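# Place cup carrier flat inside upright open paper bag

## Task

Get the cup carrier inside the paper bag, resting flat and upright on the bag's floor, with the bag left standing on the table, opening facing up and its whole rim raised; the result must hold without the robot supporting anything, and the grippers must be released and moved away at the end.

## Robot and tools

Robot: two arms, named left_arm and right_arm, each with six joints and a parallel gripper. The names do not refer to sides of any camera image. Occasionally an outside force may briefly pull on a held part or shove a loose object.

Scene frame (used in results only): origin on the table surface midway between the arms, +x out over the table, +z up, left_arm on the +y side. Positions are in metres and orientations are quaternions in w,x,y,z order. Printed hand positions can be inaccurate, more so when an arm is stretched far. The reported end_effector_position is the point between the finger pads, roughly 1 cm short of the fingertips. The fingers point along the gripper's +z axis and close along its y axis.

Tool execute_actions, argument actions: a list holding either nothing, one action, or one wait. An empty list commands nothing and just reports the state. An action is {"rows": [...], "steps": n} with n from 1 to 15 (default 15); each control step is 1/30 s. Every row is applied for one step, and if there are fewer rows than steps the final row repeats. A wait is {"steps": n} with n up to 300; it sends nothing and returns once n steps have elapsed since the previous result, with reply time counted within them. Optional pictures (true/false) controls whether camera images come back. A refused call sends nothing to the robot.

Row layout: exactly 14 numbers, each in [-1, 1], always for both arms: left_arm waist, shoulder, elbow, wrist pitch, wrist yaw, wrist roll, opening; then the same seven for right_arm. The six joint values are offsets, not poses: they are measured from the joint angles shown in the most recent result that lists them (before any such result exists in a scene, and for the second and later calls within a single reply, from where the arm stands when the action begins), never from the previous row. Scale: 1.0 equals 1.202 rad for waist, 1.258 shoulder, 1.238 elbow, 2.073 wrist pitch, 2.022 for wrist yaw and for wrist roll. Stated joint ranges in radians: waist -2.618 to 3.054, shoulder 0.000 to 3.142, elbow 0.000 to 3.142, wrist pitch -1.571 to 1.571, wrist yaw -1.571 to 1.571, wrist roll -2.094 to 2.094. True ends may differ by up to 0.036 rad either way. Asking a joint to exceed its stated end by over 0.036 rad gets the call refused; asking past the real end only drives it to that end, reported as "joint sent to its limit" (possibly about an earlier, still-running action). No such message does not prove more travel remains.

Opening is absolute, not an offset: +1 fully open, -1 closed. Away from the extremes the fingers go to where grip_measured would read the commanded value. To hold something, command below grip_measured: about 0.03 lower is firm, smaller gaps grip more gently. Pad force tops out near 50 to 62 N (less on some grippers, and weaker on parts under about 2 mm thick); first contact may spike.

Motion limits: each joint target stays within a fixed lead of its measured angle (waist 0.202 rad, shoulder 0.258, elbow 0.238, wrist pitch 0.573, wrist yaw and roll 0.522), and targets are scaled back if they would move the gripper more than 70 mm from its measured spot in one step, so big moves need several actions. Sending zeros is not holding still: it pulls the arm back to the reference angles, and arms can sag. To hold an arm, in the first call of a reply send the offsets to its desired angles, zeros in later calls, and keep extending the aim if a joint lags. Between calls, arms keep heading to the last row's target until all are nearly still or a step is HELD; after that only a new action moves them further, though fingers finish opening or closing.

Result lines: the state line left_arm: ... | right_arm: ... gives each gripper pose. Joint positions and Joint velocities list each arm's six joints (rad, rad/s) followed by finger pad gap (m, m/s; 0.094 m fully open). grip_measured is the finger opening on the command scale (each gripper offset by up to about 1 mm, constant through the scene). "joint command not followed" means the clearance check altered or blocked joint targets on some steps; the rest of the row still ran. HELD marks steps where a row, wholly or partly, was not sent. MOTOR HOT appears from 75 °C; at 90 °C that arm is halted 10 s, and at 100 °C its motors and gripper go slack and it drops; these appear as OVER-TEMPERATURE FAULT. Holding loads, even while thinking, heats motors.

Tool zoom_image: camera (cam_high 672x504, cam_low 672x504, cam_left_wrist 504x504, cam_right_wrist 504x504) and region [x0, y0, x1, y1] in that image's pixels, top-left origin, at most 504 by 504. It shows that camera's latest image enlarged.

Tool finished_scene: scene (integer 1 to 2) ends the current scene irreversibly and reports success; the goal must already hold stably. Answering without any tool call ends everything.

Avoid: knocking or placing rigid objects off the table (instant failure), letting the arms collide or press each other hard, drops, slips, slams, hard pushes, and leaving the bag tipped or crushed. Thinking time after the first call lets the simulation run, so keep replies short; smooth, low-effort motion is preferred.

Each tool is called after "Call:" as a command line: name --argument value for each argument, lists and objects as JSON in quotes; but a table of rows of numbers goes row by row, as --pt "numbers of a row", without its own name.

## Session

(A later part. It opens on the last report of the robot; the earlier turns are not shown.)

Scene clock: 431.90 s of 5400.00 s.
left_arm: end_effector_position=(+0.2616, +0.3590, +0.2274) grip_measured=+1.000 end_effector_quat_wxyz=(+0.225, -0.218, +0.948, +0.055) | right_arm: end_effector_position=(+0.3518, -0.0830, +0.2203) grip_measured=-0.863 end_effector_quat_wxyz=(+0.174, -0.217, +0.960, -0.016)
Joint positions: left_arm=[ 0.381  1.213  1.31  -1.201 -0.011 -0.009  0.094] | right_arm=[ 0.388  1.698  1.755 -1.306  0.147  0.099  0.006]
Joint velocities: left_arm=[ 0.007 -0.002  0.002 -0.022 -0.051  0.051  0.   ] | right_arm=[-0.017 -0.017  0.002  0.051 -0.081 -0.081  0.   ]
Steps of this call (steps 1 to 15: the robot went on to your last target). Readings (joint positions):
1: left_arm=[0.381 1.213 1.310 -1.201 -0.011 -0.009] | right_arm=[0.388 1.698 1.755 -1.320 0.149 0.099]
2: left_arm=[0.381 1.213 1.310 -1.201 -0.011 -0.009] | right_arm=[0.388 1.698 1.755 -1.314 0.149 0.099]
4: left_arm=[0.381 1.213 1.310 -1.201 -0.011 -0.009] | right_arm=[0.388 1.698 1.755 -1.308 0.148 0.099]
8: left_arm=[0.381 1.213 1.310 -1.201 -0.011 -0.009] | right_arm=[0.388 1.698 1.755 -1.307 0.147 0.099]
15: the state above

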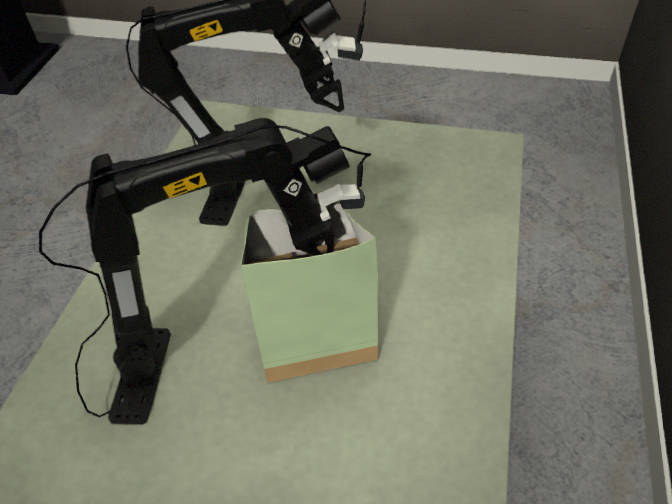

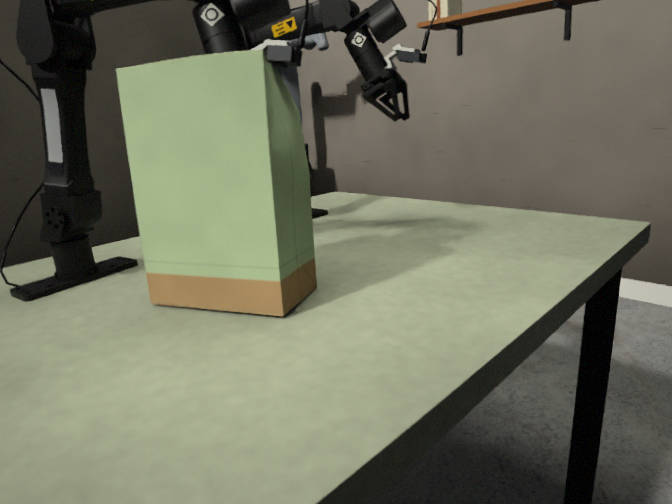

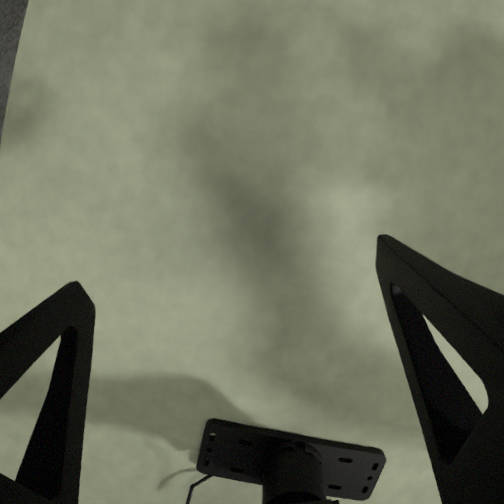

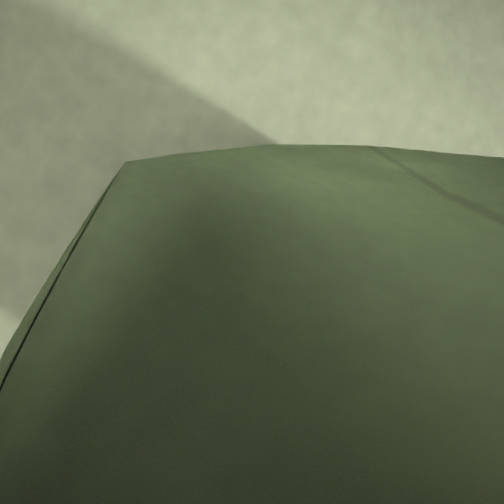

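Call:
execute_actions --actions '[{"rows":[[0,0,0,0,0,0,1,0,0,0,0,0,0,-0.85],[0,0,0,0,0,0,1,0,0,0,0,0,0,-0.8],[0,0,0,0,0,0,1,0,0,0,0,0,0,-0.75],[0,0,0,0,0,0,1,0,0,0,0,0,0,-0.7],[0,0,0,0,0,0,1,0,0,0,0,0,0,-0.65],[0,0,0,0,0,0,1,0,0,0,0,0,0,-0.6],[0,0,0,0,0,0,1,0,0,0,0,0,0,-0.5]],"steps":15}]' --pictures false

Call:
execute_actions --actions '[{"rows":[[0,0,0,0,0,0,1,0,0,0.02,-0.01,0,0,-0.7],[0,0,0,0,0,0,1,0,0,0.04,-0.02,0,0,-0.8],[0,0,0,0,0,0,1,0,0,0.06,-0.025,0,0,-0.9],[0,0,0,0,0,0,1,0,0,0.08,-0.03,0,0,-0.9],[0,0,0,0,0,0,1,0,0,0.11,-0.04,0,0,-0.9],[0,0,0,0,0,0,1,0,0,0.14,-0.05,0,0,-0.9],[0,0,0,0,0,0,1,0,0,0.17,-0.06,0,0,-0.9],[0,0,0,0,0,0,1,0,0,0.2,-0.07,0,0,-0.9],[0,0,0,0,0,0,1,0,0,0.23,-0.08,0,0,-0.9],[0,0,0,0,0,0,1,0,0,0.26,-0.09,0,0,-0.9],[0,0,0,0,0,0,1,0,0,0.29,-0.1,0,0,-0.9],[0,0,0,0,0,0,1,0,0,0.32,-0.11,0,0,-0.9],[0,0,0,0,0,0,1,0,0,0.35,-0.11,0,0,-0.9],[0,0,0,0,0,0,1,0,0,0.38,-0.11,0,0,-0.9],[0,0,0,0,0,0,1,0,0,0.4,-0.11,0,0,-0.9]],"steps":15}]' --pictures false

Call:
execute_actions --actions '[{"steps":20}]'

Scene clock: 448.30 s of 5400.00 s.
left_arm: end_effector_position=(+0.2616, +0.3590, +0.2274) grip_measured=+1.000 end_effector_quat_wxyz=(+0.225, -0.218, +0.948, +0.055) | right_arm: end_effector_position=(+0.3518, -0.0830, +0.2203) grip_measured=-0.503 end_effector_quat_wxyz=(+0.174, -0.217, +0.960, -0.016)
Joint positions: left_arm=[ 0.381  1.213  1.31  -1.201 -0.011 -0.009  0.094] | right_arm=[ 0.388  1.698  1.755 -1.306  0.147  0.099  0.023]
Joint velocities: left_arm=[-0.002  0.002 -0.012  0.007  0.051 -0.037  0.   ] | right_arm=[ 0.002  0.012 -0.017 -0.037  0.022 -0.007  0.   ]
Steps of this call (steps 1 to 15: the robot went on to your last target; steps 16 to 90: nothing new was sent; then 12.90 s passed at rest; steps 91 to 105: all 15 steps of this action). Readings (joint positions):
91: left_arm=[0.381 1.213 1.310 -1.201 -0.011 -0.009] | right_arm=[0.388 1.698 1.755 -1.306 0.147 0.099]
92: left_arm=[0.381 1.213 1.310 -1.201 -0.011 -0.009] | right_arm=[0.388 1.698 1.755 -1.306 0.147 0.099]
94: left_arm=[0.381 1.213 1.310 -1.201 -0.011 -0.009] | right_arm=[0.388 1.698 1.755 -1.306 0.147 0.099]
98: left_arm=[0.381 1.213 1.310 -1.201 -0.011 -0.009] | right_arm=[0.388 1.698 1.755 -1.306 0.147 0.099]
105: the state above

Scene clock: 448.80 s of 5400.00 s.
left_arm: end_effector_position=(+0.2616, +0.3590, +0.2274) grip_measured=+1.000 end_effector_quat_wxyz=(+0.225, -0.218, +0.948, +0.055) | right_arm: end_effector_position=(+0.3570, -0.0797, +0.3367) grip_measured=-0.897 end_effector_quat_wxyz=(+0.287, -0.202, +0.936, +0.025)
Joint positions: left_arm=[ 0.381  1.213  1.31  -1.201 -0.011 -0.009  0.094] | right_arm=[ 0.388  1.704  2.173 -1.473  0.147  0.099  0.005]
Joint velocities: left_arm=[ 0.007 -0.002 -0.002 -0.051 -0.051 -0.022  0.   ] | right_arm=[-0.017  0.002  0.955 -0.198 -0.037  0.007 -0.   ]
Steps of this call (steps 1 to 15: all 15 steps of this action). Readings (joint positions):
1: left_arm=[0.381 1.213 1.310 -1.201 -0.011 -0.009] | right_arm=[0.388 1.698 1.755 -1.306 0.147 0.099]
2: left_arm=[0.381 1.213 1.310 -1.201 -0.011 -0.009] | right_arm=[0.388 1.698 1.758 -1.310 0.147 0.099]
4: left_arm=[0.381 1.213 1.310 -1.201 -0.011 -0.009] | right_arm=[0.388 1.700 1.781 -1.326 0.147 0.099]
8: left_arm=[0.381 1.213 1.310 -1.201 -0.011 -0.009] | right_arm=[0.388 1.704 1.904 -1.377 0.147 0.099]
15: the state above

Scene clock: 449.47 s of 5400.00 s.
left_arm: end_effector_position=(+0.2616, +0.3590, +0.2274) grip_measured=+1.000 end_effector_quat_wxyz=(+0.225, -0.218, +0.948, +0.055) | right_arm: end_effector_position=(+0.3506, -0.0838, +0.3525) grip_measured=-0.897 end_effector_quat_wxyz=(+0.298, -0.201, +0.933, +0.029)
Joint positions: left_arm=[ 0.381  1.213  1.31  -1.201 -0.011 -0.009  0.094] | right_arm=[ 0.388  1.698  2.234 -1.515  0.147  0.099  0.005]
Joint velocities: left_arm=[ 0.002  0.002 -0.037 -0.007 -0.051 -0.007  0.   ] | right_arm=[ 0.002 -0.002 -0.012 -0.066 -0.051  0.022  0.   ]
Steps of this call (steps 1 to 20: the robot went on to your last target). Readings (joint positions):
1: left_arm=[0.381 1.213 1.310 -1.201 -0.011 -0.009] | right_arm=[0.388 1.703 2.201 -1.479 0.147 0.099]
2: left_arm=[0.381 1.213 1.310 -1.201 -0.011 -0.009] | right_arm=[0.388 1.701 2.220 -1.481 0.147 0.099]
4: left_arm=[0.381 1.213 1.310 -1.201 -0.011 -0.009] | right_arm=[0.388 1.698 2.233 -1.488 0.147 0.099]
8: left_arm=[0.381 1.213 1.310 -1.201 -0.011 -0.009] | right_arm=[0.388 1.698 2.234 -1.504 0.147 0.099]
20: the state above

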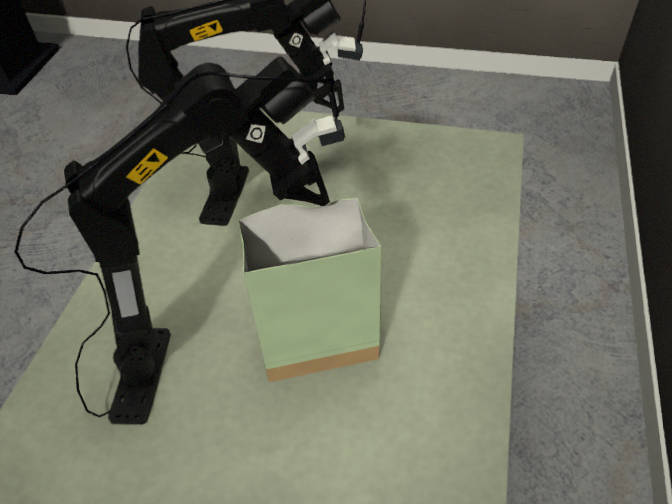

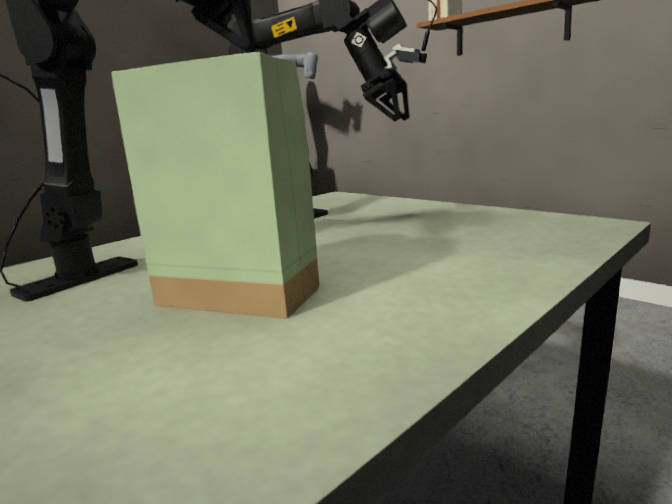

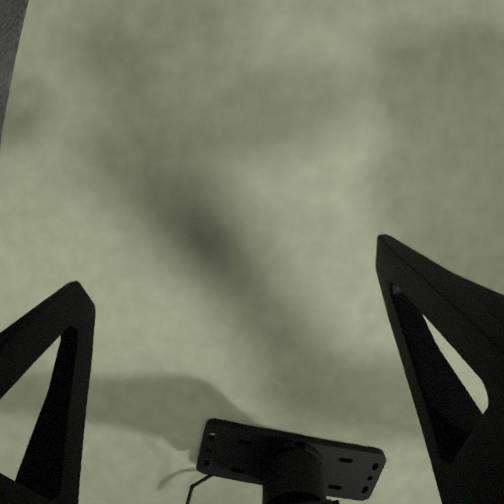

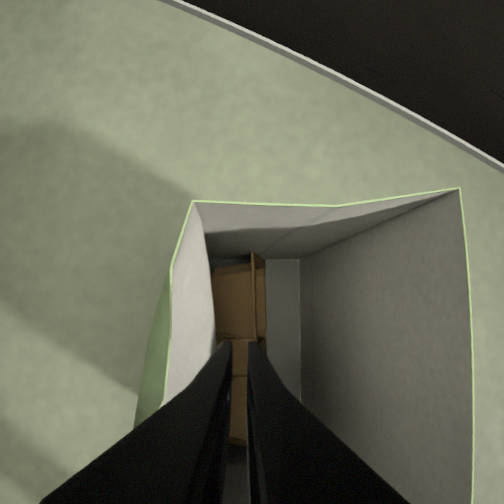

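Call:
zoom_image --camera "cam_right_wrist" --region '[150,200,350,400]'

Call:
execute_actions --actions '[{"rows":[[0,0,0,0,0,0,1,-0.06,-0.1,-0.04,0,-0.07,0,-0.9]],"steps":15}]' --pictures false

Call:
execute_actions --actions '[{"rows":[[0,0,0,0,0,0,1,0,0,0,0,0,0,1]],"steps":15}]'

Region (150, 200, 350, 400) of cam_right_wrist's 504x504 image, scaled by 2.520, with more detail than that image has.

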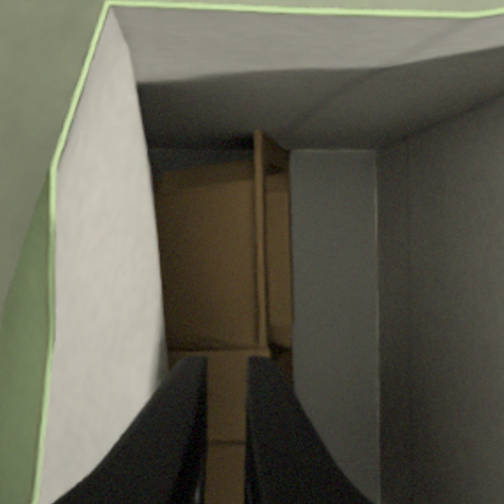

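Scene clock: 474.07 s of 5400.00 s.
left_arm: end_effector_position=(+0.2616, +0.3590, +0.2274) grip_measured=+1.000 end_effector_quat_wxyz=(+0.225, -0.218, +0.948, +0.055) | right_arm: end_effector_position=(+0.3246, -0.1006, +0.3800) grip_measured=-0.897 end_effector_quat_wxyz=(+0.321, -0.185, +0.925, +0.090)
Joint positions: left_arm=[ 0.381  1.213  1.31  -1.201 -0.011 -0.009  0.094] | right_arm=[ 0.321  1.572  2.19  -1.51   0.019  0.099  0.005]
Joint velocities: left_arm=[ 0.007 -0.007 -0.002  0.007  0.022  0.051  0.   ] | right_arm=[ 0.002 -0.002  0.007  0.007  0.007 -0.037 -0.   ]
Steps of this call (steps 1 to 15: the robot went on to your last target; steps 16 to 90: nothing new was sent; then 21.10 s passed at rest; steps 91 to 105: all 15 steps of this action). Readings (joint positions):
91: left_arm=[0.381 1.213 1.310 -1.201 -0.011 -0.009] | right_arm=[0.380 1.686 2.222 -1.508 0.123 0.099]
92: left_arm=[0.381 1.213 1.310 -1.201 -0.011 -0.009] | right_arm=[0.364 1.668 2.203 -1.507 0.097 0.099]
94: left_arm=[0.381 1.213 1.310 -1.201 -0.011 -0.009] | right_arm=[0.332 1.630 2.190 -1.510 0.069 0.099]
98: left_arm=[0.381 1.213 1.310 -1.201 -0.011 -0.009] | right_arm=[0.321 1.577 2.190 -1.510 0.039 0.099]
105: the state above

Scene clock: 474.57 s of 5400.00 s.
left_arm: end_effector_position=(+0.2616, +0.3590, +0.2274) grip_measured=+1.000 end_effector_quat_wxyz=(+0.225, -0.218, +0.948, +0.055) | right_arm: end_effector_position=(+0.3245, -0.1005, +0.3800) grip_measured=+0.998 end_effector_quat_wxyz=(+0.321, -0.185, +0.925, +0.090)
Joint positions: left_arm=[ 0.381  1.213  1.31  -1.201 -0.011 -0.009  0.094] | right_arm=[ 0.321  1.572  2.19  -1.51   0.019  0.099  0.094]
Joint velocities: left_arm=[-0.002  0.002 -0.007  0.022 -0.022  0.037  0.   ] | right_arm=[ 0.007 -0.017 -0.007 -0.066 -0.022  0.037 -0.001]
Steps of this call (steps 1 to 15: all 15 steps of this action). Readings (joint positions):
1: left_arm=[0.381 1.213 1.310 -1.201 -0.011 -0.009] | right_arm=[0.321 1.572 2.190 -1.510 0.019 0.099]
2: left_arm=[0.381 1.213 1.310 -1.201 -0.011 -0.009] | right_arm=[0.321 1.572 2.190 -1.510 0.019 0.099]
4: left_arm=[0.381 1.213 1.310 -1.201 -0.011 -0.009] | right_arm=[0.321 1.572 2.190 -1.510 0.019 0.099]
8: left_arm=[0.381 1.213 1.310 -1.201 -0.011 -0.009] | right_arm=[0.321 1.572 2.190 -1.510 0.019 0.099]
15: the state above

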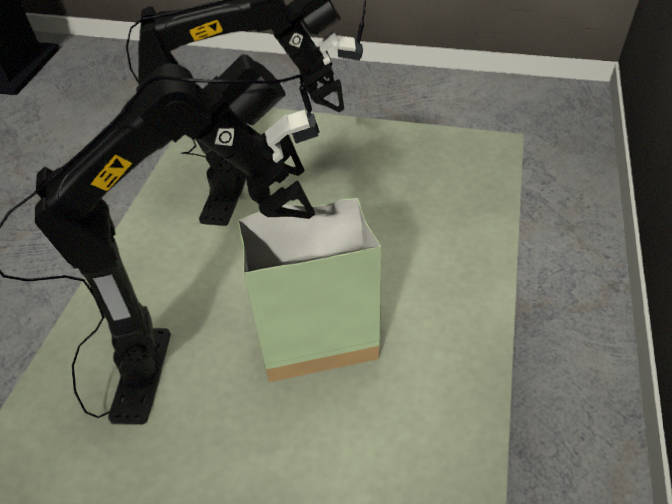

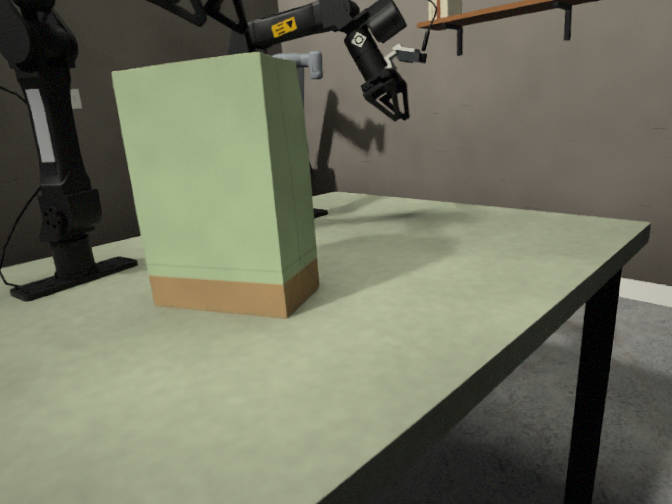

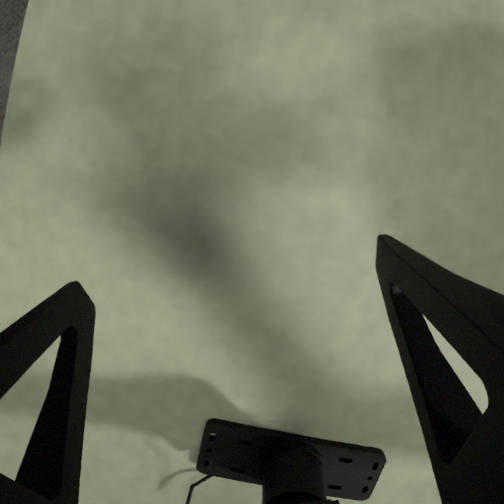

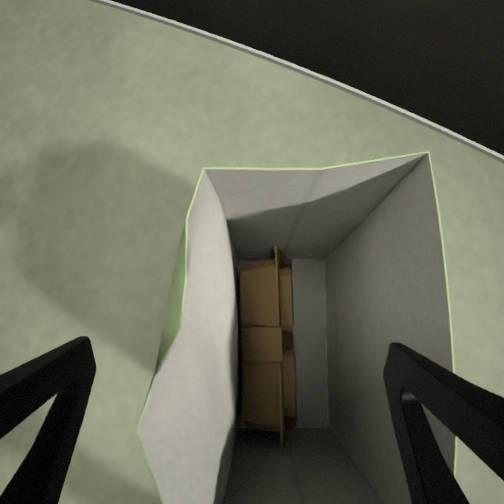

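Call:
execute_actions --actions '[{"rows":[[0,0,0,0,0,0,1,-0.03,0,-0.03,0,0,0.02,0],[0,0,0,0,0,0,1,-0.05,0,-0.05,0,0,0.03,-0.3],[0,0,0,0,0,0,1,-0.06,0,-0.07,0,0,0.04,-0.5],[0,0,0,0,0,0,1,-0.06,0.01,-0.09,0,0,0.04,-0.5],[0,0,0,0,0,0,1,-0.06,0.015,-0.11,0,0,0.04,-0.5],[0,0,0,0,0,0,1,-0.06,0.02,-0.13,0,0,0.04,-0.5],[0,0,0,0,0,0,1,-0.06,0.025,-0.15,0,0,0.04,-0.5],[0,0,0,0,0,0,1,-0.06,0.03,-0.17,0,0,0.04,-0.5],[0,0,0,0,0,0,1,-0.06,0.03,-0.19,0,0,0.04,-0.5],[0,0,0,0,0,0,1,-0.06,0.035,-0.21,0,0,0.04,-0.5],[0,0,0,0,0,0,1,-0.06,0.035,-0.23,0,0,0.04,-0.5],[0,0,0,0,0,0,1,-0.06,0.04,-0.25,0,0,0.04,-0.5]],"steps":15}]' --pictures false

Call:
execute_actions --actions '[{"steps":12}]'

Scene clock: 508.80 s of 5400.00 s.
left_arm: end_effector_position=(+0.2616, +0.3590, +0.2274) grip_measured=+1.000 end_effector_quat_wxyz=(+0.225, -0.218, +0.948, +0.055) | right_arm: end_effector_position=(+0.3287, -0.1229, +0.2695) grip_measured=-0.497 end_effector_quat_wxyz=(+0.159, -0.130, +0.978, +0.040)
Joint positions: left_arm=[ 0.381  1.213  1.31  -1.201 -0.011 -0.009  0.094] | right_arm=[ 0.256  1.624  1.89  -1.508  0.018  0.168  0.024]
Joint velocities: left_arm=[-0.007  0.007 -0.002  0.051  0.037  0.022  0.   ] | right_arm=[-0.002  0.173 -0.198 -0.051  0.007 -0.051 -0.   ]
Steps of this call (steps 1 to 15: the robot went on to your last target; steps 16 to 90: nothing new was sent; then 30.73 s passed at rest; steps 91 to 105: all 15 steps of this action). Readings (joint positions):
91: left_arm=[0.381 1.213 1.310 -1.201 -0.011 -0.009] | right_arm=[0.318 1.572 2.187 -1.510 0.018 0.104]
92: left_arm=[0.381 1.213 1.310 -1.201 -0.011 -0.009] | right_arm=[0.308 1.572 2.179 -1.509 0.016 0.112]
94: left_arm=[0.381 1.213 1.310 -1.201 -0.011 -0.009] | right_arm=[0.276 1.572 2.144 -1.508 0.016 0.133]
98: left_arm=[0.381 1.213 1.310 -1.201 -0.011 -0.009] | right_arm=[0.256 1.580 2.040 -1.507 0.018 0.156]
105: the state above

Scene clock: 509.20 s of 5400.00 s.
left_arm: end_effector_position=(+0.2616, +0.3590, +0.2274) grip_measured=+1.000 end_effector_quat_wxyz=(+0.225, -0.218, +0.948, +0.055) | right_arm: end_effector_position=(+0.3289, -0.1228, +0.2656) grip_measured=-0.497 end_effector_quat_wxyz=(+0.153, -0.129, +0.979, +0.039)
Joint positions: left_arm=[ 0.381  1.213  1.31  -1.201 -0.011 -0.009  0.094] | right_arm=[ 0.256  1.63   1.884 -1.508  0.018  0.171  0.024]
Joint velocities: left_arm=[-0.017  0.002 -0.002  0.022 -0.051 -0.007  0.   ] | right_arm=[-0.012 -0.012 -0.007 -0.037 -0.066  0.022 -0.001]
Steps of this call (steps 1 to 12: the robot went on to your last target). Readings (joint positions):
1: left_arm=[0.381 1.213 1.310 -1.201 -0.011 -0.009] | right_arm=[0.256 1.629 1.886 -1.508 0.018 0.169]
2: left_arm=[0.381 1.213 1.310 -1.201 -0.011 -0.009] | right_arm=[0.256 1.630 1.884 -1.508 0.018 0.169]
4: left_arm=[0.381 1.213 1.310 -1.201 -0.011 -0.009] | right_arm=[0.256 1.630 1.884 -1.508 0.018 0.170]
8: left_arm=[0.381 1.213 1.310 -1.201 -0.011 -0.009] | right_arm=[0.256 1.630 1.884 -1.508 0.018 0.170]
12: the state above

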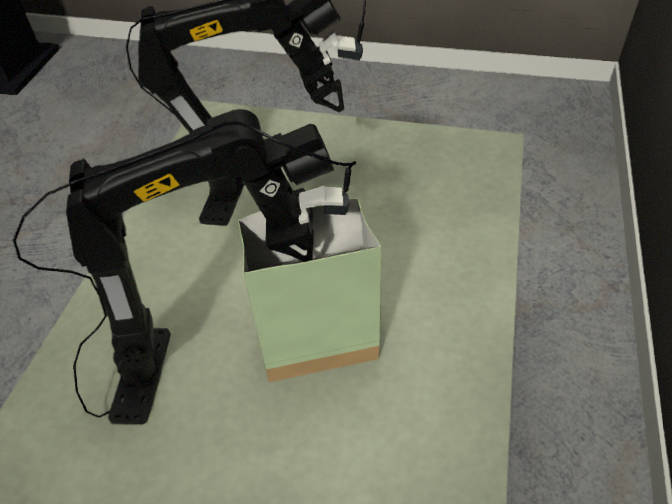

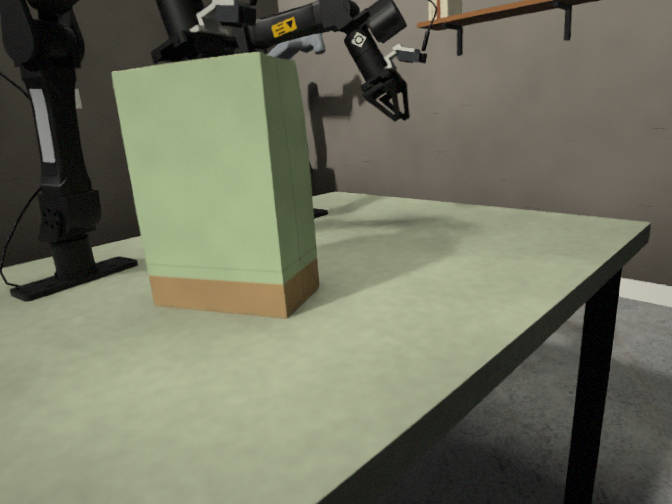

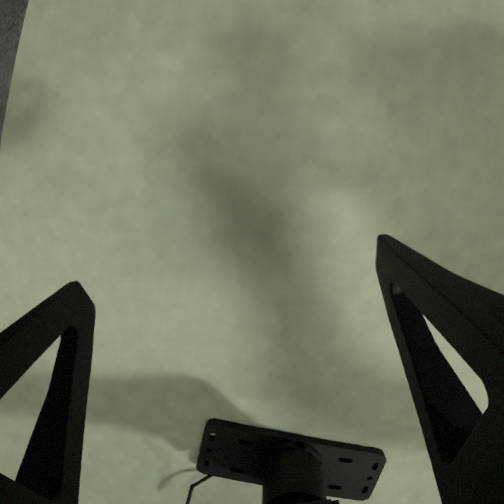

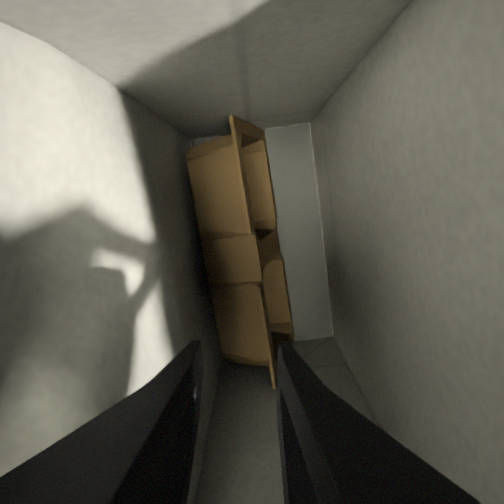

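Call:
execute_actions --actions '[{"rows":[[0,0,0,0,0,0,1,0,0,-0.02,0,0,-0.02,-0.5],[0,0,0,0,0,0,1,0,0,-0.04,0,0,-0.04,-0.5],[0,0,0,0,0,0,1,0,0,-0.06,0,0,-0.06,-0.5],[0,0,0,0,0,0,1,0,0,-0.08,0,0,-0.07,-0.5],[0,0,0,0,0,0,1,0,0,-0.1,0,0,-0.07,-0.5],[0,0,0,0,0,0,1,0,0,-0.12,0,0,-0.07,-0.5],[0,0,0,0,0,0,1,0,0,-0.14,0,0,-0.07,-0.5],[0,0,0,0,0,0,1,0,0,-0.16,0,0,-0.07,-0.5],[0,0,0,0,0,0,1,0,0,-0.18,0.01,0,-0.07,-0.5],[0,0,0,0,0,0,1,0,0,-0.2,0.02,0,-0.07,-0.5],[0,0,0,0,0,0,1,0,0.005,-0.22,0.03,0,-0.07,-0.5],[0,0,0,0,0,0,1,0,0.01,-0.24,0.04,0,-0.07,-0.5],[0,0,0,0,0,0,1,0,0.015,-0.26,0.05,0,-0.07,-0.5],[0,0,0,0,0,0,1,0,0.015,-0.28,0.06,0,-0.07,-0.5],[0,0,0,0,0,0,1,0,0.015,-0.3,0.07,0,-0.07,-0.5]],"steps":15}]' --pictures false

Call:
execute_actions --actions '[{"steps":18}]'

Scene clock: 526.23 s of 5400.00 s.
left_arm: end_effector_position=(+0.2616, +0.3590, +0.2274) grip_measured=+1.000 end_effector_quat_wxyz=(+0.225, -0.218, +0.948, +0.055) | right_arm: end_effector_position=(+0.2971, -0.1376, +0.1781) grip_measured=-0.497 end_effector_quat_wxyz=(+0.032, -0.194, +0.981, -0.001)
Joint positions: left_arm=[ 0.381  1.213  1.31  -1.201 -0.011 -0.009  0.094] | right_arm=[ 0.256  1.634  1.569 -1.445  0.018  0.045  0.024]
Joint velocities: left_arm=[-0.002 -0.007 -0.002 -0.022 -0.007 -0.022  0.   ] | right_arm=[-0.002  0.037 -0.711  0.476 -0.007 -0.022  0.   ]
Steps of this call (steps 1 to 15: the robot went on to your last target; steps 16 to 90: nothing new was sent; then 13.53 s passed at rest; steps 91 to 105: all 15 steps of this action). Readings (joint positions):
91: left_arm=[0.381 1.213 1.310 -1.201 -0.011 -0.009] | right_arm=[0.256 1.630 1.884 -1.508 0.018 0.166]
92: left_arm=[0.381 1.213 1.310 -1.201 -0.011 -0.009] | right_arm=[0.256 1.630 1.879 -1.506 0.018 0.154]
94: left_arm=[0.381 1.213 1.310 -1.201 -0.011 -0.009] | right_arm=[0.256 1.630 1.851 -1.505 0.018 0.118]
98: left_arm=[0.381 1.213 1.310 -1.201 -0.011 -0.009] | right_arm=[0.256 1.630 1.743 -1.504 0.018 0.071]
105: the state above

Scene clock: 526.83 s of 5400.00 s.
left_arm: end_effector_position=(+0.2616, +0.3590, +0.2274) grip_measured=+1.000 end_effector_quat_wxyz=(+0.225, -0.218, +0.948, +0.055) | right_arm: end_effector_position=(+0.3030, -0.1348, +0.1618) grip_measured=-0.497 end_effector_quat_wxyz=(+0.032, -0.197, +0.980, -0.001)
Joint positions: left_arm=[ 0.381  1.213  1.31  -1.201 -0.011 -0.009  0.094] | right_arm=[ 0.256  1.649  1.52  -1.38   0.018  0.038  0.024]
Joint velocities: left_arm=[-0.002 -0.002  0.002  0.037 -0.066  0.022  0.   ] | right_arm=[-0.007 -0.007  0.007 -0.007  0.007  0.007  0.001]
Steps of this call (steps 1 to 18: the robot went on to your last target). Readings (joint positions):
1: left_arm=[0.381 1.213 1.310 -1.201 -0.011 -0.009] | right_arm=[0.256 1.637 1.548 -1.433 0.018 0.043]
2: left_arm=[0.381 1.213 1.310 -1.201 -0.011 -0.009] | right_arm=[0.256 1.641 1.534 -1.424 0.018 0.042]
4: left_arm=[0.381 1.213 1.310 -1.201 -0.011 -0.009] | right_arm=[0.256 1.648 1.521 -1.410 0.018 0.041]
8: left_arm=[0.381 1.213 1.310 -1.201 -0.011 -0.009] | right_arm=[0.256 1.649 1.520 -1.391 0.018 0.039]
18: the state above

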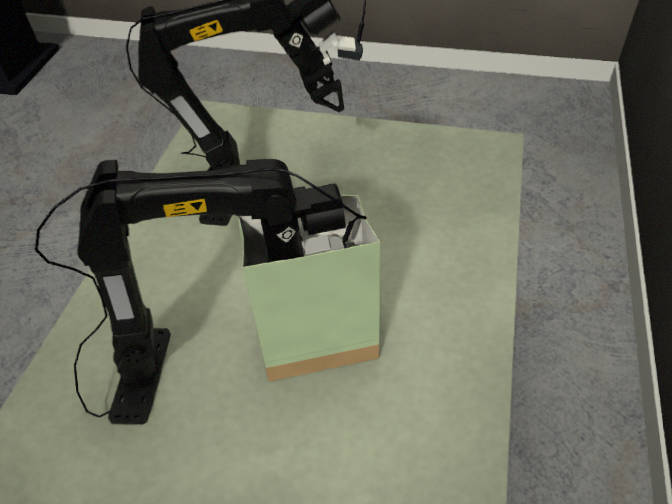

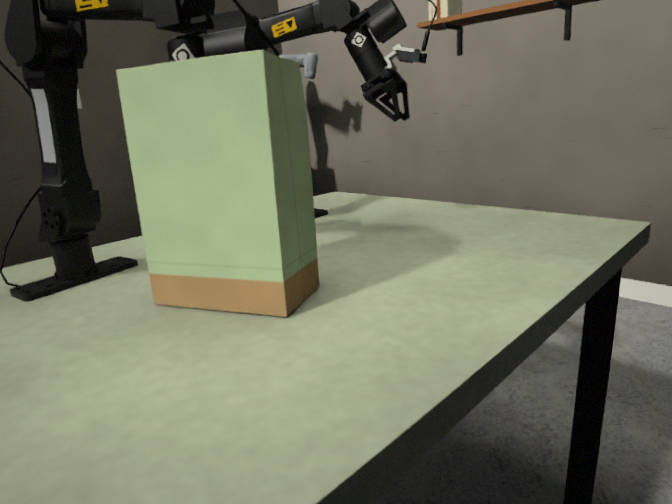

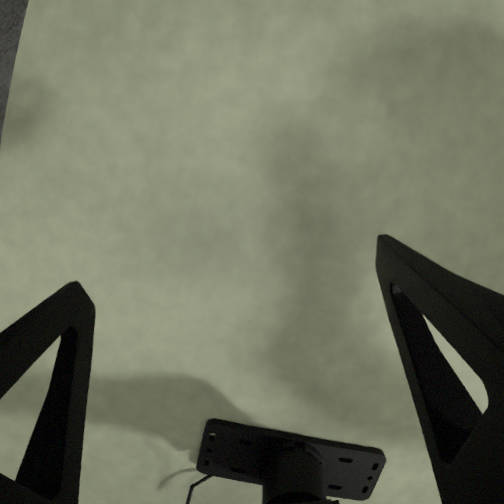

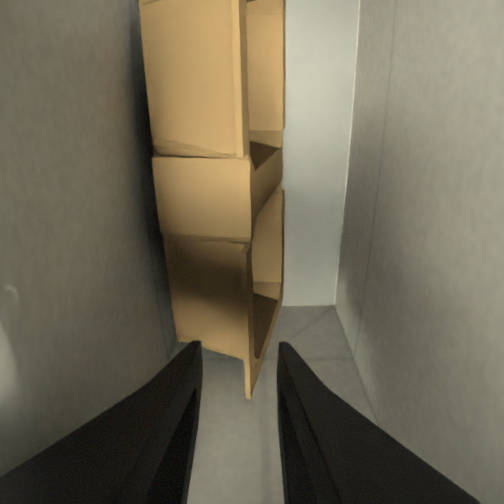

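Call:
execute_actions --actions '[{"rows":[[0,0,0,0,0,0,1,0,0,0,0.02,0,0,-0.5],[0,0,0,0,0,0,1,0,0,0,0.04,0,0,-0.5],[0,0,0,0,0,0,1,0,0,0,0.06,0,0,-0.5],[0,0,0,0,0,0,1,0,0,-0.01,0.08,0,0,-0.5],[0,0,0,0,0,0,1,0,0,-0.025,0.095,0,0,-0.5],[0,0,0,0,0,0,1,0,0,-0.04,0.11,0,0,-0.5],[0,0,0,0,0,0,1,0,0,-0.055,0.12,0,0,-0.5],[0,0,0,0,0,0,1,0,0,-0.07,0.13,0,0,-0.5],[0,0,0,0,0,0,1,0,0,-0.085,0.14,0,0,-0.5],[0,0,0,0,0,0,1,0,0.005,-0.1,0.15,0,0,-0.5],[0,0,0,0,0,0,1,0,0.01,-0.115,0.16,0,0,-0.5],[0,0,0,0,0,0,1,0,0.01,-0.13,0.17,0,0,-0.5],[0,0,0,0,0,0,1,0,0.01,-0.145,0.18,0,0,-0.5],[0,0,0,0,0,0,1,0,0.01,-0.16,0.19,0,0,-0.5]],"steps":15}]' --pictures false

Call:
execute_actions --actions '[{"steps":18}]'

Scene clock: 543.27 s of 5400.00 s.
left_arm: end_effector_position=(+0.2616, +0.3590, +0.2274) grip_measured=+1.000 end_effector_quat_wxyz=(+0.225, -0.218, +0.948, +0.055) | right_arm: end_effector_position=(+0.3351, -0.1199, +0.1234) grip_measured=-0.497 end_effector_quat_wxyz=(+0.099, -0.196, +0.976, +0.015)
Joint positions: left_arm=[ 0.381  1.213  1.31  -1.201 -0.011 -0.009  0.094] | right_arm=[ 0.256  1.65   1.351 -1.072  0.018  0.038  0.024]
Joint velocities: left_arm=[ 0.017 -0.007  0.007 -0.081  0.051 -0.051  0.   ] | right_arm=[ 0.012  0.061 -0.403  0.315 -0.037 -0.081 -0.   ]
Steps of this call (steps 1 to 15: the robot went on to your last target; steps 16 to 90: nothing new was sent; then 12.93 s passed at rest; steps 91 to 105: all 15 steps of this action). Readings (joint positions):
91: left_arm=[0.381 1.213 1.310 -1.201 -0.011 -0.009] | right_arm=[0.256 1.649 1.520 -1.377 0.018 0.038]
92: left_arm=[0.381 1.213 1.310 -1.201 -0.011 -0.009] | right_arm=[0.256 1.649 1.520 -1.370 0.018 0.038]
94: left_arm=[0.381 1.213 1.310 -1.201 -0.011 -0.009] | right_arm=[0.256 1.649 1.520 -1.335 0.018 0.038]
98: left_arm=[0.381 1.213 1.310 -1.201 -0.011 -0.009] | right_arm=[0.256 1.649 1.486 -1.222 0.018 0.038]
105: the state above

Scene clock: 543.87 s of 5400.00 s.
left_arm: end_effector_position=(+0.2616, +0.3590, +0.2274) grip_measured=+1.000 end_effector_quat_wxyz=(+0.225, -0.218, +0.948, +0.055) | right_arm: end_effector_position=(+0.3456, -0.1150, +0.1185) grip_measured=-0.497 end_effector_quat_wxyz=(+0.119, -0.195, +0.973, +0.020)
Joint positions: left_arm=[ 0.381  1.213  1.31  -1.201 -0.011 -0.009  0.094] | right_arm=[ 0.256  1.658  1.331 -1.003  0.018  0.038  0.024]
Joint velocities: left_arm=[-0.017 -0.007 -0.017 -0.022  0.007  0.051  0.   ] | right_arm=[ 0.007 -0.027 -0.027  0.066 -0.037 -0.066  0.   ]
Steps of this call (steps 1 to 18: the robot went on to your last target). Readings (joint positions):
1: left_arm=[0.381 1.213 1.310 -1.201 -0.011 -0.009] | right_arm=[0.256 1.652 1.341 -1.061 0.018 0.038]
2: left_arm=[0.381 1.213 1.310 -1.201 -0.011 -0.009] | right_arm=[0.256 1.655 1.335 -1.051 0.018 0.038]
4: left_arm=[0.381 1.213 1.310 -1.201 -0.011 -0.009] | right_arm=[0.256 1.658 1.331 -1.036 0.018 0.038]
8: left_arm=[0.381 1.213 1.310 -1.201 -0.011 -0.009] | right_arm=[0.256 1.658 1.331 -1.014 0.018 0.038]
18: the state above

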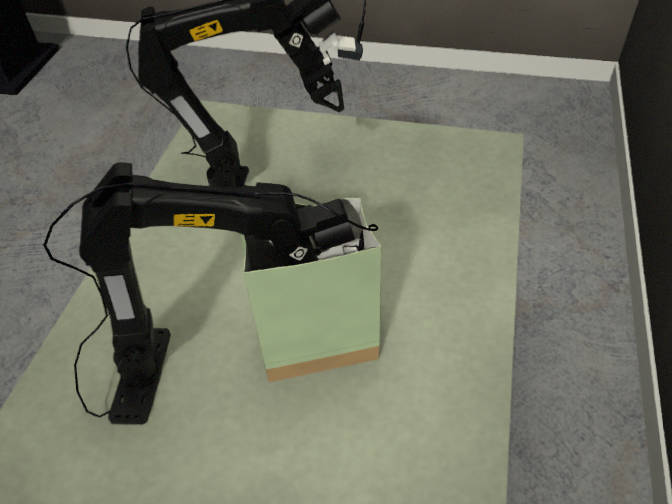

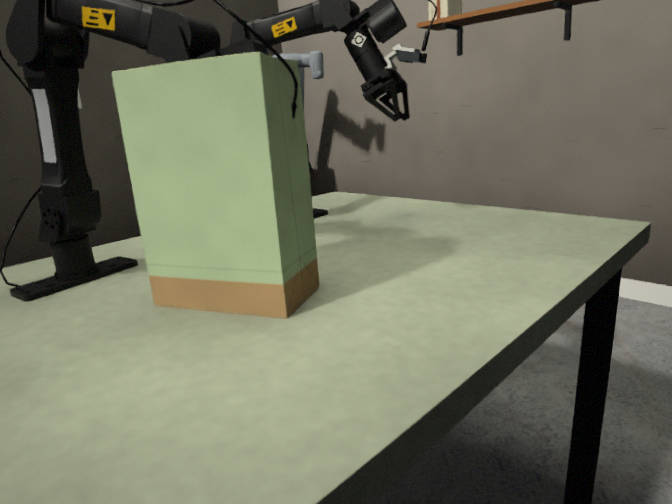

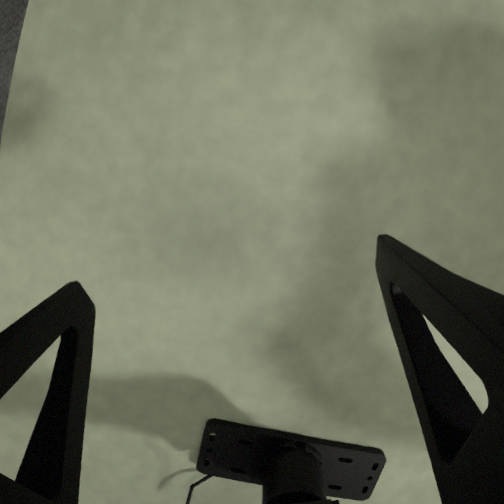

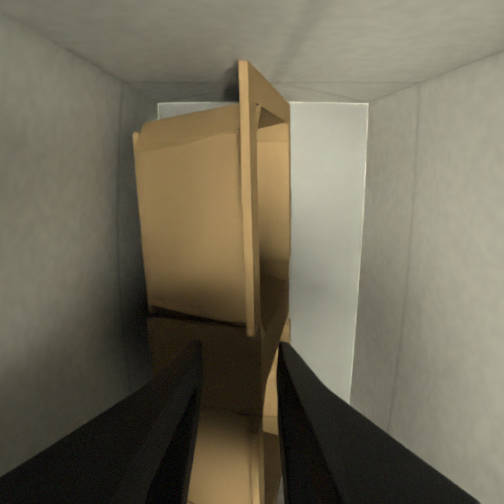

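Call:
execute_actions --actions '[{"rows":[[0,0,0,0,0,0,1,-0.01,0,0,-0.01,0,0,-0.5],[0,0,0,0,0,0,1,-0.02,0,-0.01,-0.015,0,0,-0.5],[0,0,0,0,0,0,1,-0.025,0,-0.02,-0.015,0,0,-0.5],[0,0,0,0,0,0,1,-0.025,0,-0.03,-0.015,0,0,-0.5],[0,0,0,0,0,0,1,-0.025,0,-0.04,-0.015,0,0,-0.5],[0,0,0,0,0,0,1,-0.025,0,-0.05,-0.015,0,0,-0.5],[0,0,0,0,0,0,1,-0.025,0,-0.06,-0.015,0,0,-0.5],[0,0,0,0,0,0,1,-0.025,0,-0.07,-0.015,0,0,-0.5]],"steps":15}]'

Scene clock: 555.93 s of 5400.00 s.
left_arm: end_effector_position=(+0.2616, +0.3590, +0.2274) grip_measured=+1.000 end_effector_quat_wxyz=(+0.225, -0.218, +0.948, +0.055) | right_arm: end_effector_position=(+0.3342, -0.1275, +0.1029) grip_measured=-0.497 end_effector_quat_wxyz=(+0.092, -0.185, +0.978, +0.015)
Joint positions: left_arm=[ 0.381  1.213  1.31  -1.201 -0.011 -0.009  0.094] | right_arm=[ 0.234  1.654  1.277 -1.006  0.012  0.038  0.024]
Joint velocities: left_arm=[-0.012 -0.022  0.002  0.037 -0.007 -0.007  0.   ] | right_arm=[-0.012  0.012  0.007 -0.022 -0.022 -0.022 -0.   ]
Steps of this call (steps 1 to 15: the robot went on to your last target; steps 16 to 90: nothing new was sent; then 8.57 s passed at rest; steps 91 to 105: all 15 steps of this action). Readings (joint positions):
91: left_arm=[0.381 1.213 1.310 -1.201 -0.011 -0.009] | right_arm=[0.256 1.658 1.331 -1.003 0.018 0.038]
92: left_arm=[0.381 1.213 1.310 -1.201 -0.011 -0.009] | right_arm=[0.254 1.658 1.331 -1.004 0.018 0.038]
94: left_arm=[0.381 1.213 1.310 -1.201 -0.011 -0.009] | right_arm=[0.246 1.658 1.328 -1.007 0.018 0.038]
98: left_arm=[0.381 1.213 1.310 -1.201 -0.011 -0.009] | right_arm=[0.234 1.658 1.285 -1.009 0.018 0.038]
105: the state above

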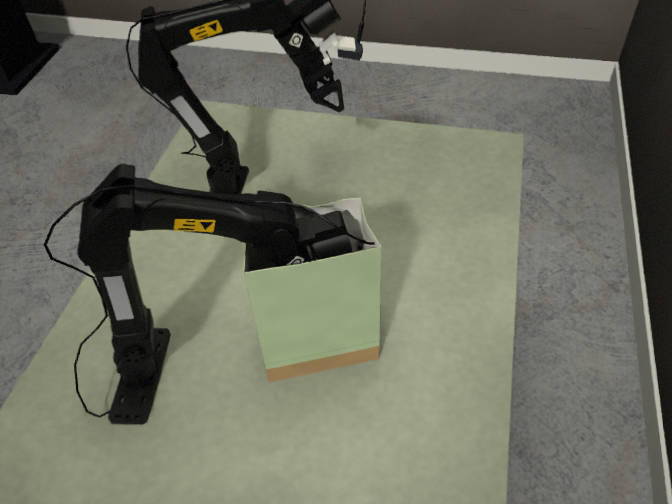

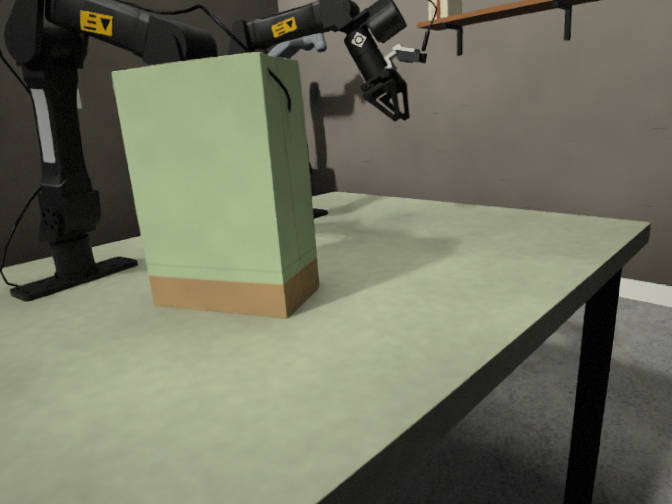

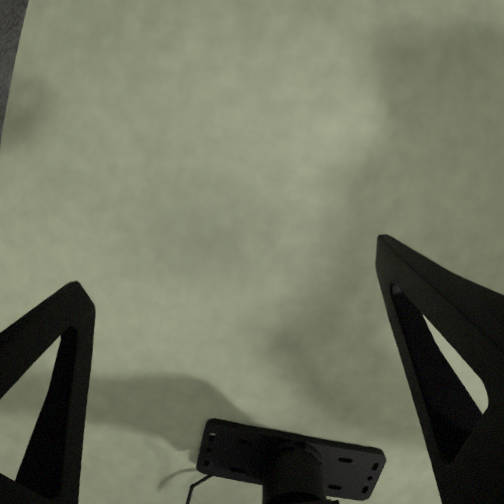

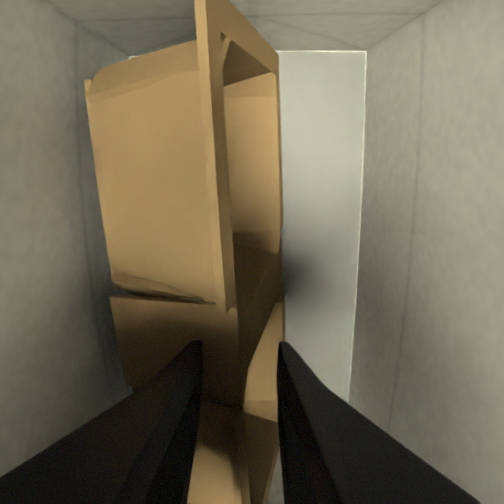

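Call:
execute_actions --actions '[{"rows":[[0,0,0,0,0,0,1,0,-0.01,0,-0.02,0,0,-0.5],[0,0,0,0,0,0,1,0,-0.02,0,-0.03,0,0,-0.5],[0,0,0,0,0,0,1,0,-0.03,0,-0.04,0,0,-0.5],[0,0,0,0,0,0,1,0,-0.035,0,-0.045,0,0,-0.5],[0,0,0,0,0,0,1,0.01,-0.035,0,-0.045,0,0,-0.5],[0,0,0,0,0,0,1,0.02,-0.035,0,-0.045,0,0,-0.5]],"steps":15}]'

Scene clock: 567.73 s of 5400.00 s.
left_arm: end_effector_position=(+0.2616, +0.3590, +0.2274) grip_measured=+1.000 end_effector_quat_wxyz=(+0.225, -0.218, +0.948, +0.055) | right_arm: end_effector_position=(+0.3163, -0.1303, +0.1068) grip_measured=-0.497 end_effector_quat_wxyz=(+0.068, -0.193, +0.979, +0.010)
Joint positions: left_arm=[ 0.381  1.213  1.31  -1.201 -0.011 -0.009  0.094] | right_arm=[ 0.248  1.633  1.277 -1.079  0.012  0.038  0.024]
Joint velocities: left_arm=[ 0.002  0.002 -0.002 -0.066 -0.022 -0.066  0.   ] | right_arm=[-0.012  0.002 -0.007 -0.066 -0.022  0.037 -0.001]
Steps of this call (steps 1 to 15: the robot went on to your last target; steps 16 to 90: nothing new was sent; then 8.30 s passed at rest; steps 91 to 105: all 15 steps of this action). Readings (joint positions):
91: left_arm=[0.381 1.213 1.310 -1.201 -0.011 -0.009] | right_arm=[0.234 1.654 1.277 -1.006 0.012 0.038]
92: left_arm=[0.381 1.213 1.310 -1.201 -0.011 -0.009] | right_arm=[0.234 1.653 1.277 -1.007 0.012 0.038]
94: left_arm=[0.381 1.213 1.310 -1.201 -0.011 -0.009] | right_arm=[0.234 1.646 1.277 -1.023 0.012 0.038]
98: left_arm=[0.381 1.213 1.310 -1.201 -0.011 -0.009] | right_arm=[0.242 1.633 1.277 -1.061 0.012 0.038]
105: the state above

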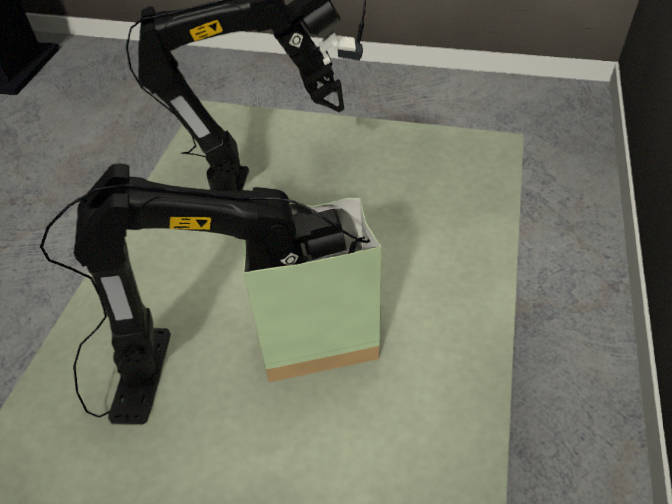

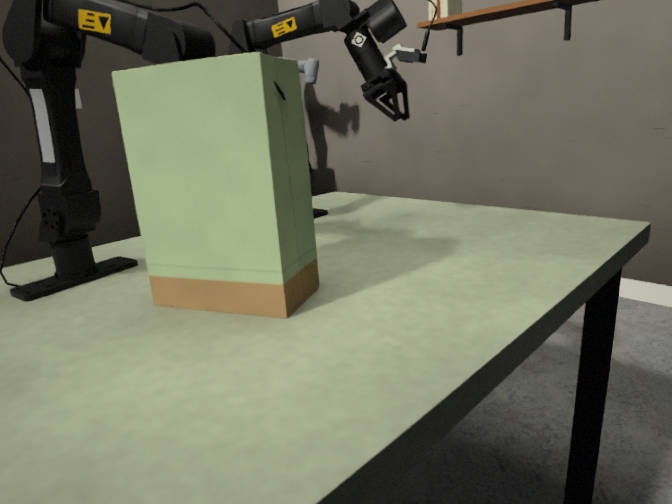

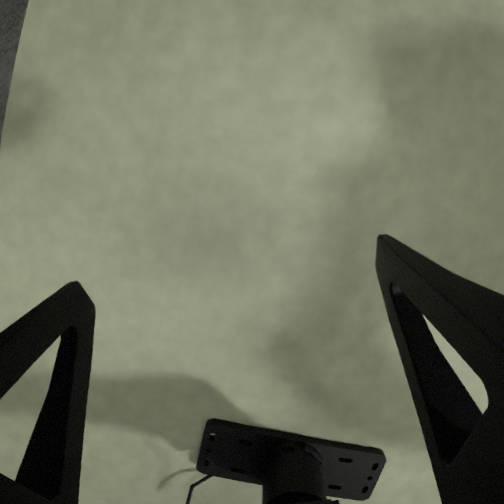

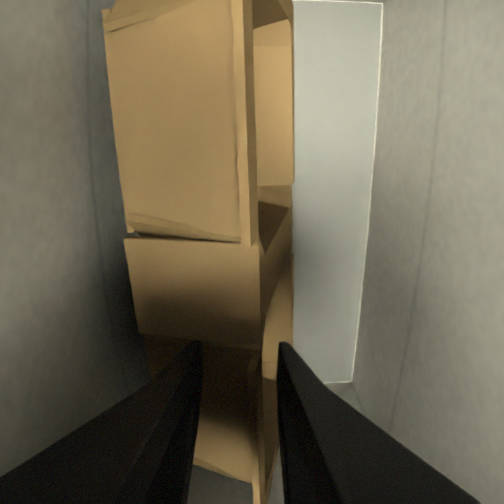

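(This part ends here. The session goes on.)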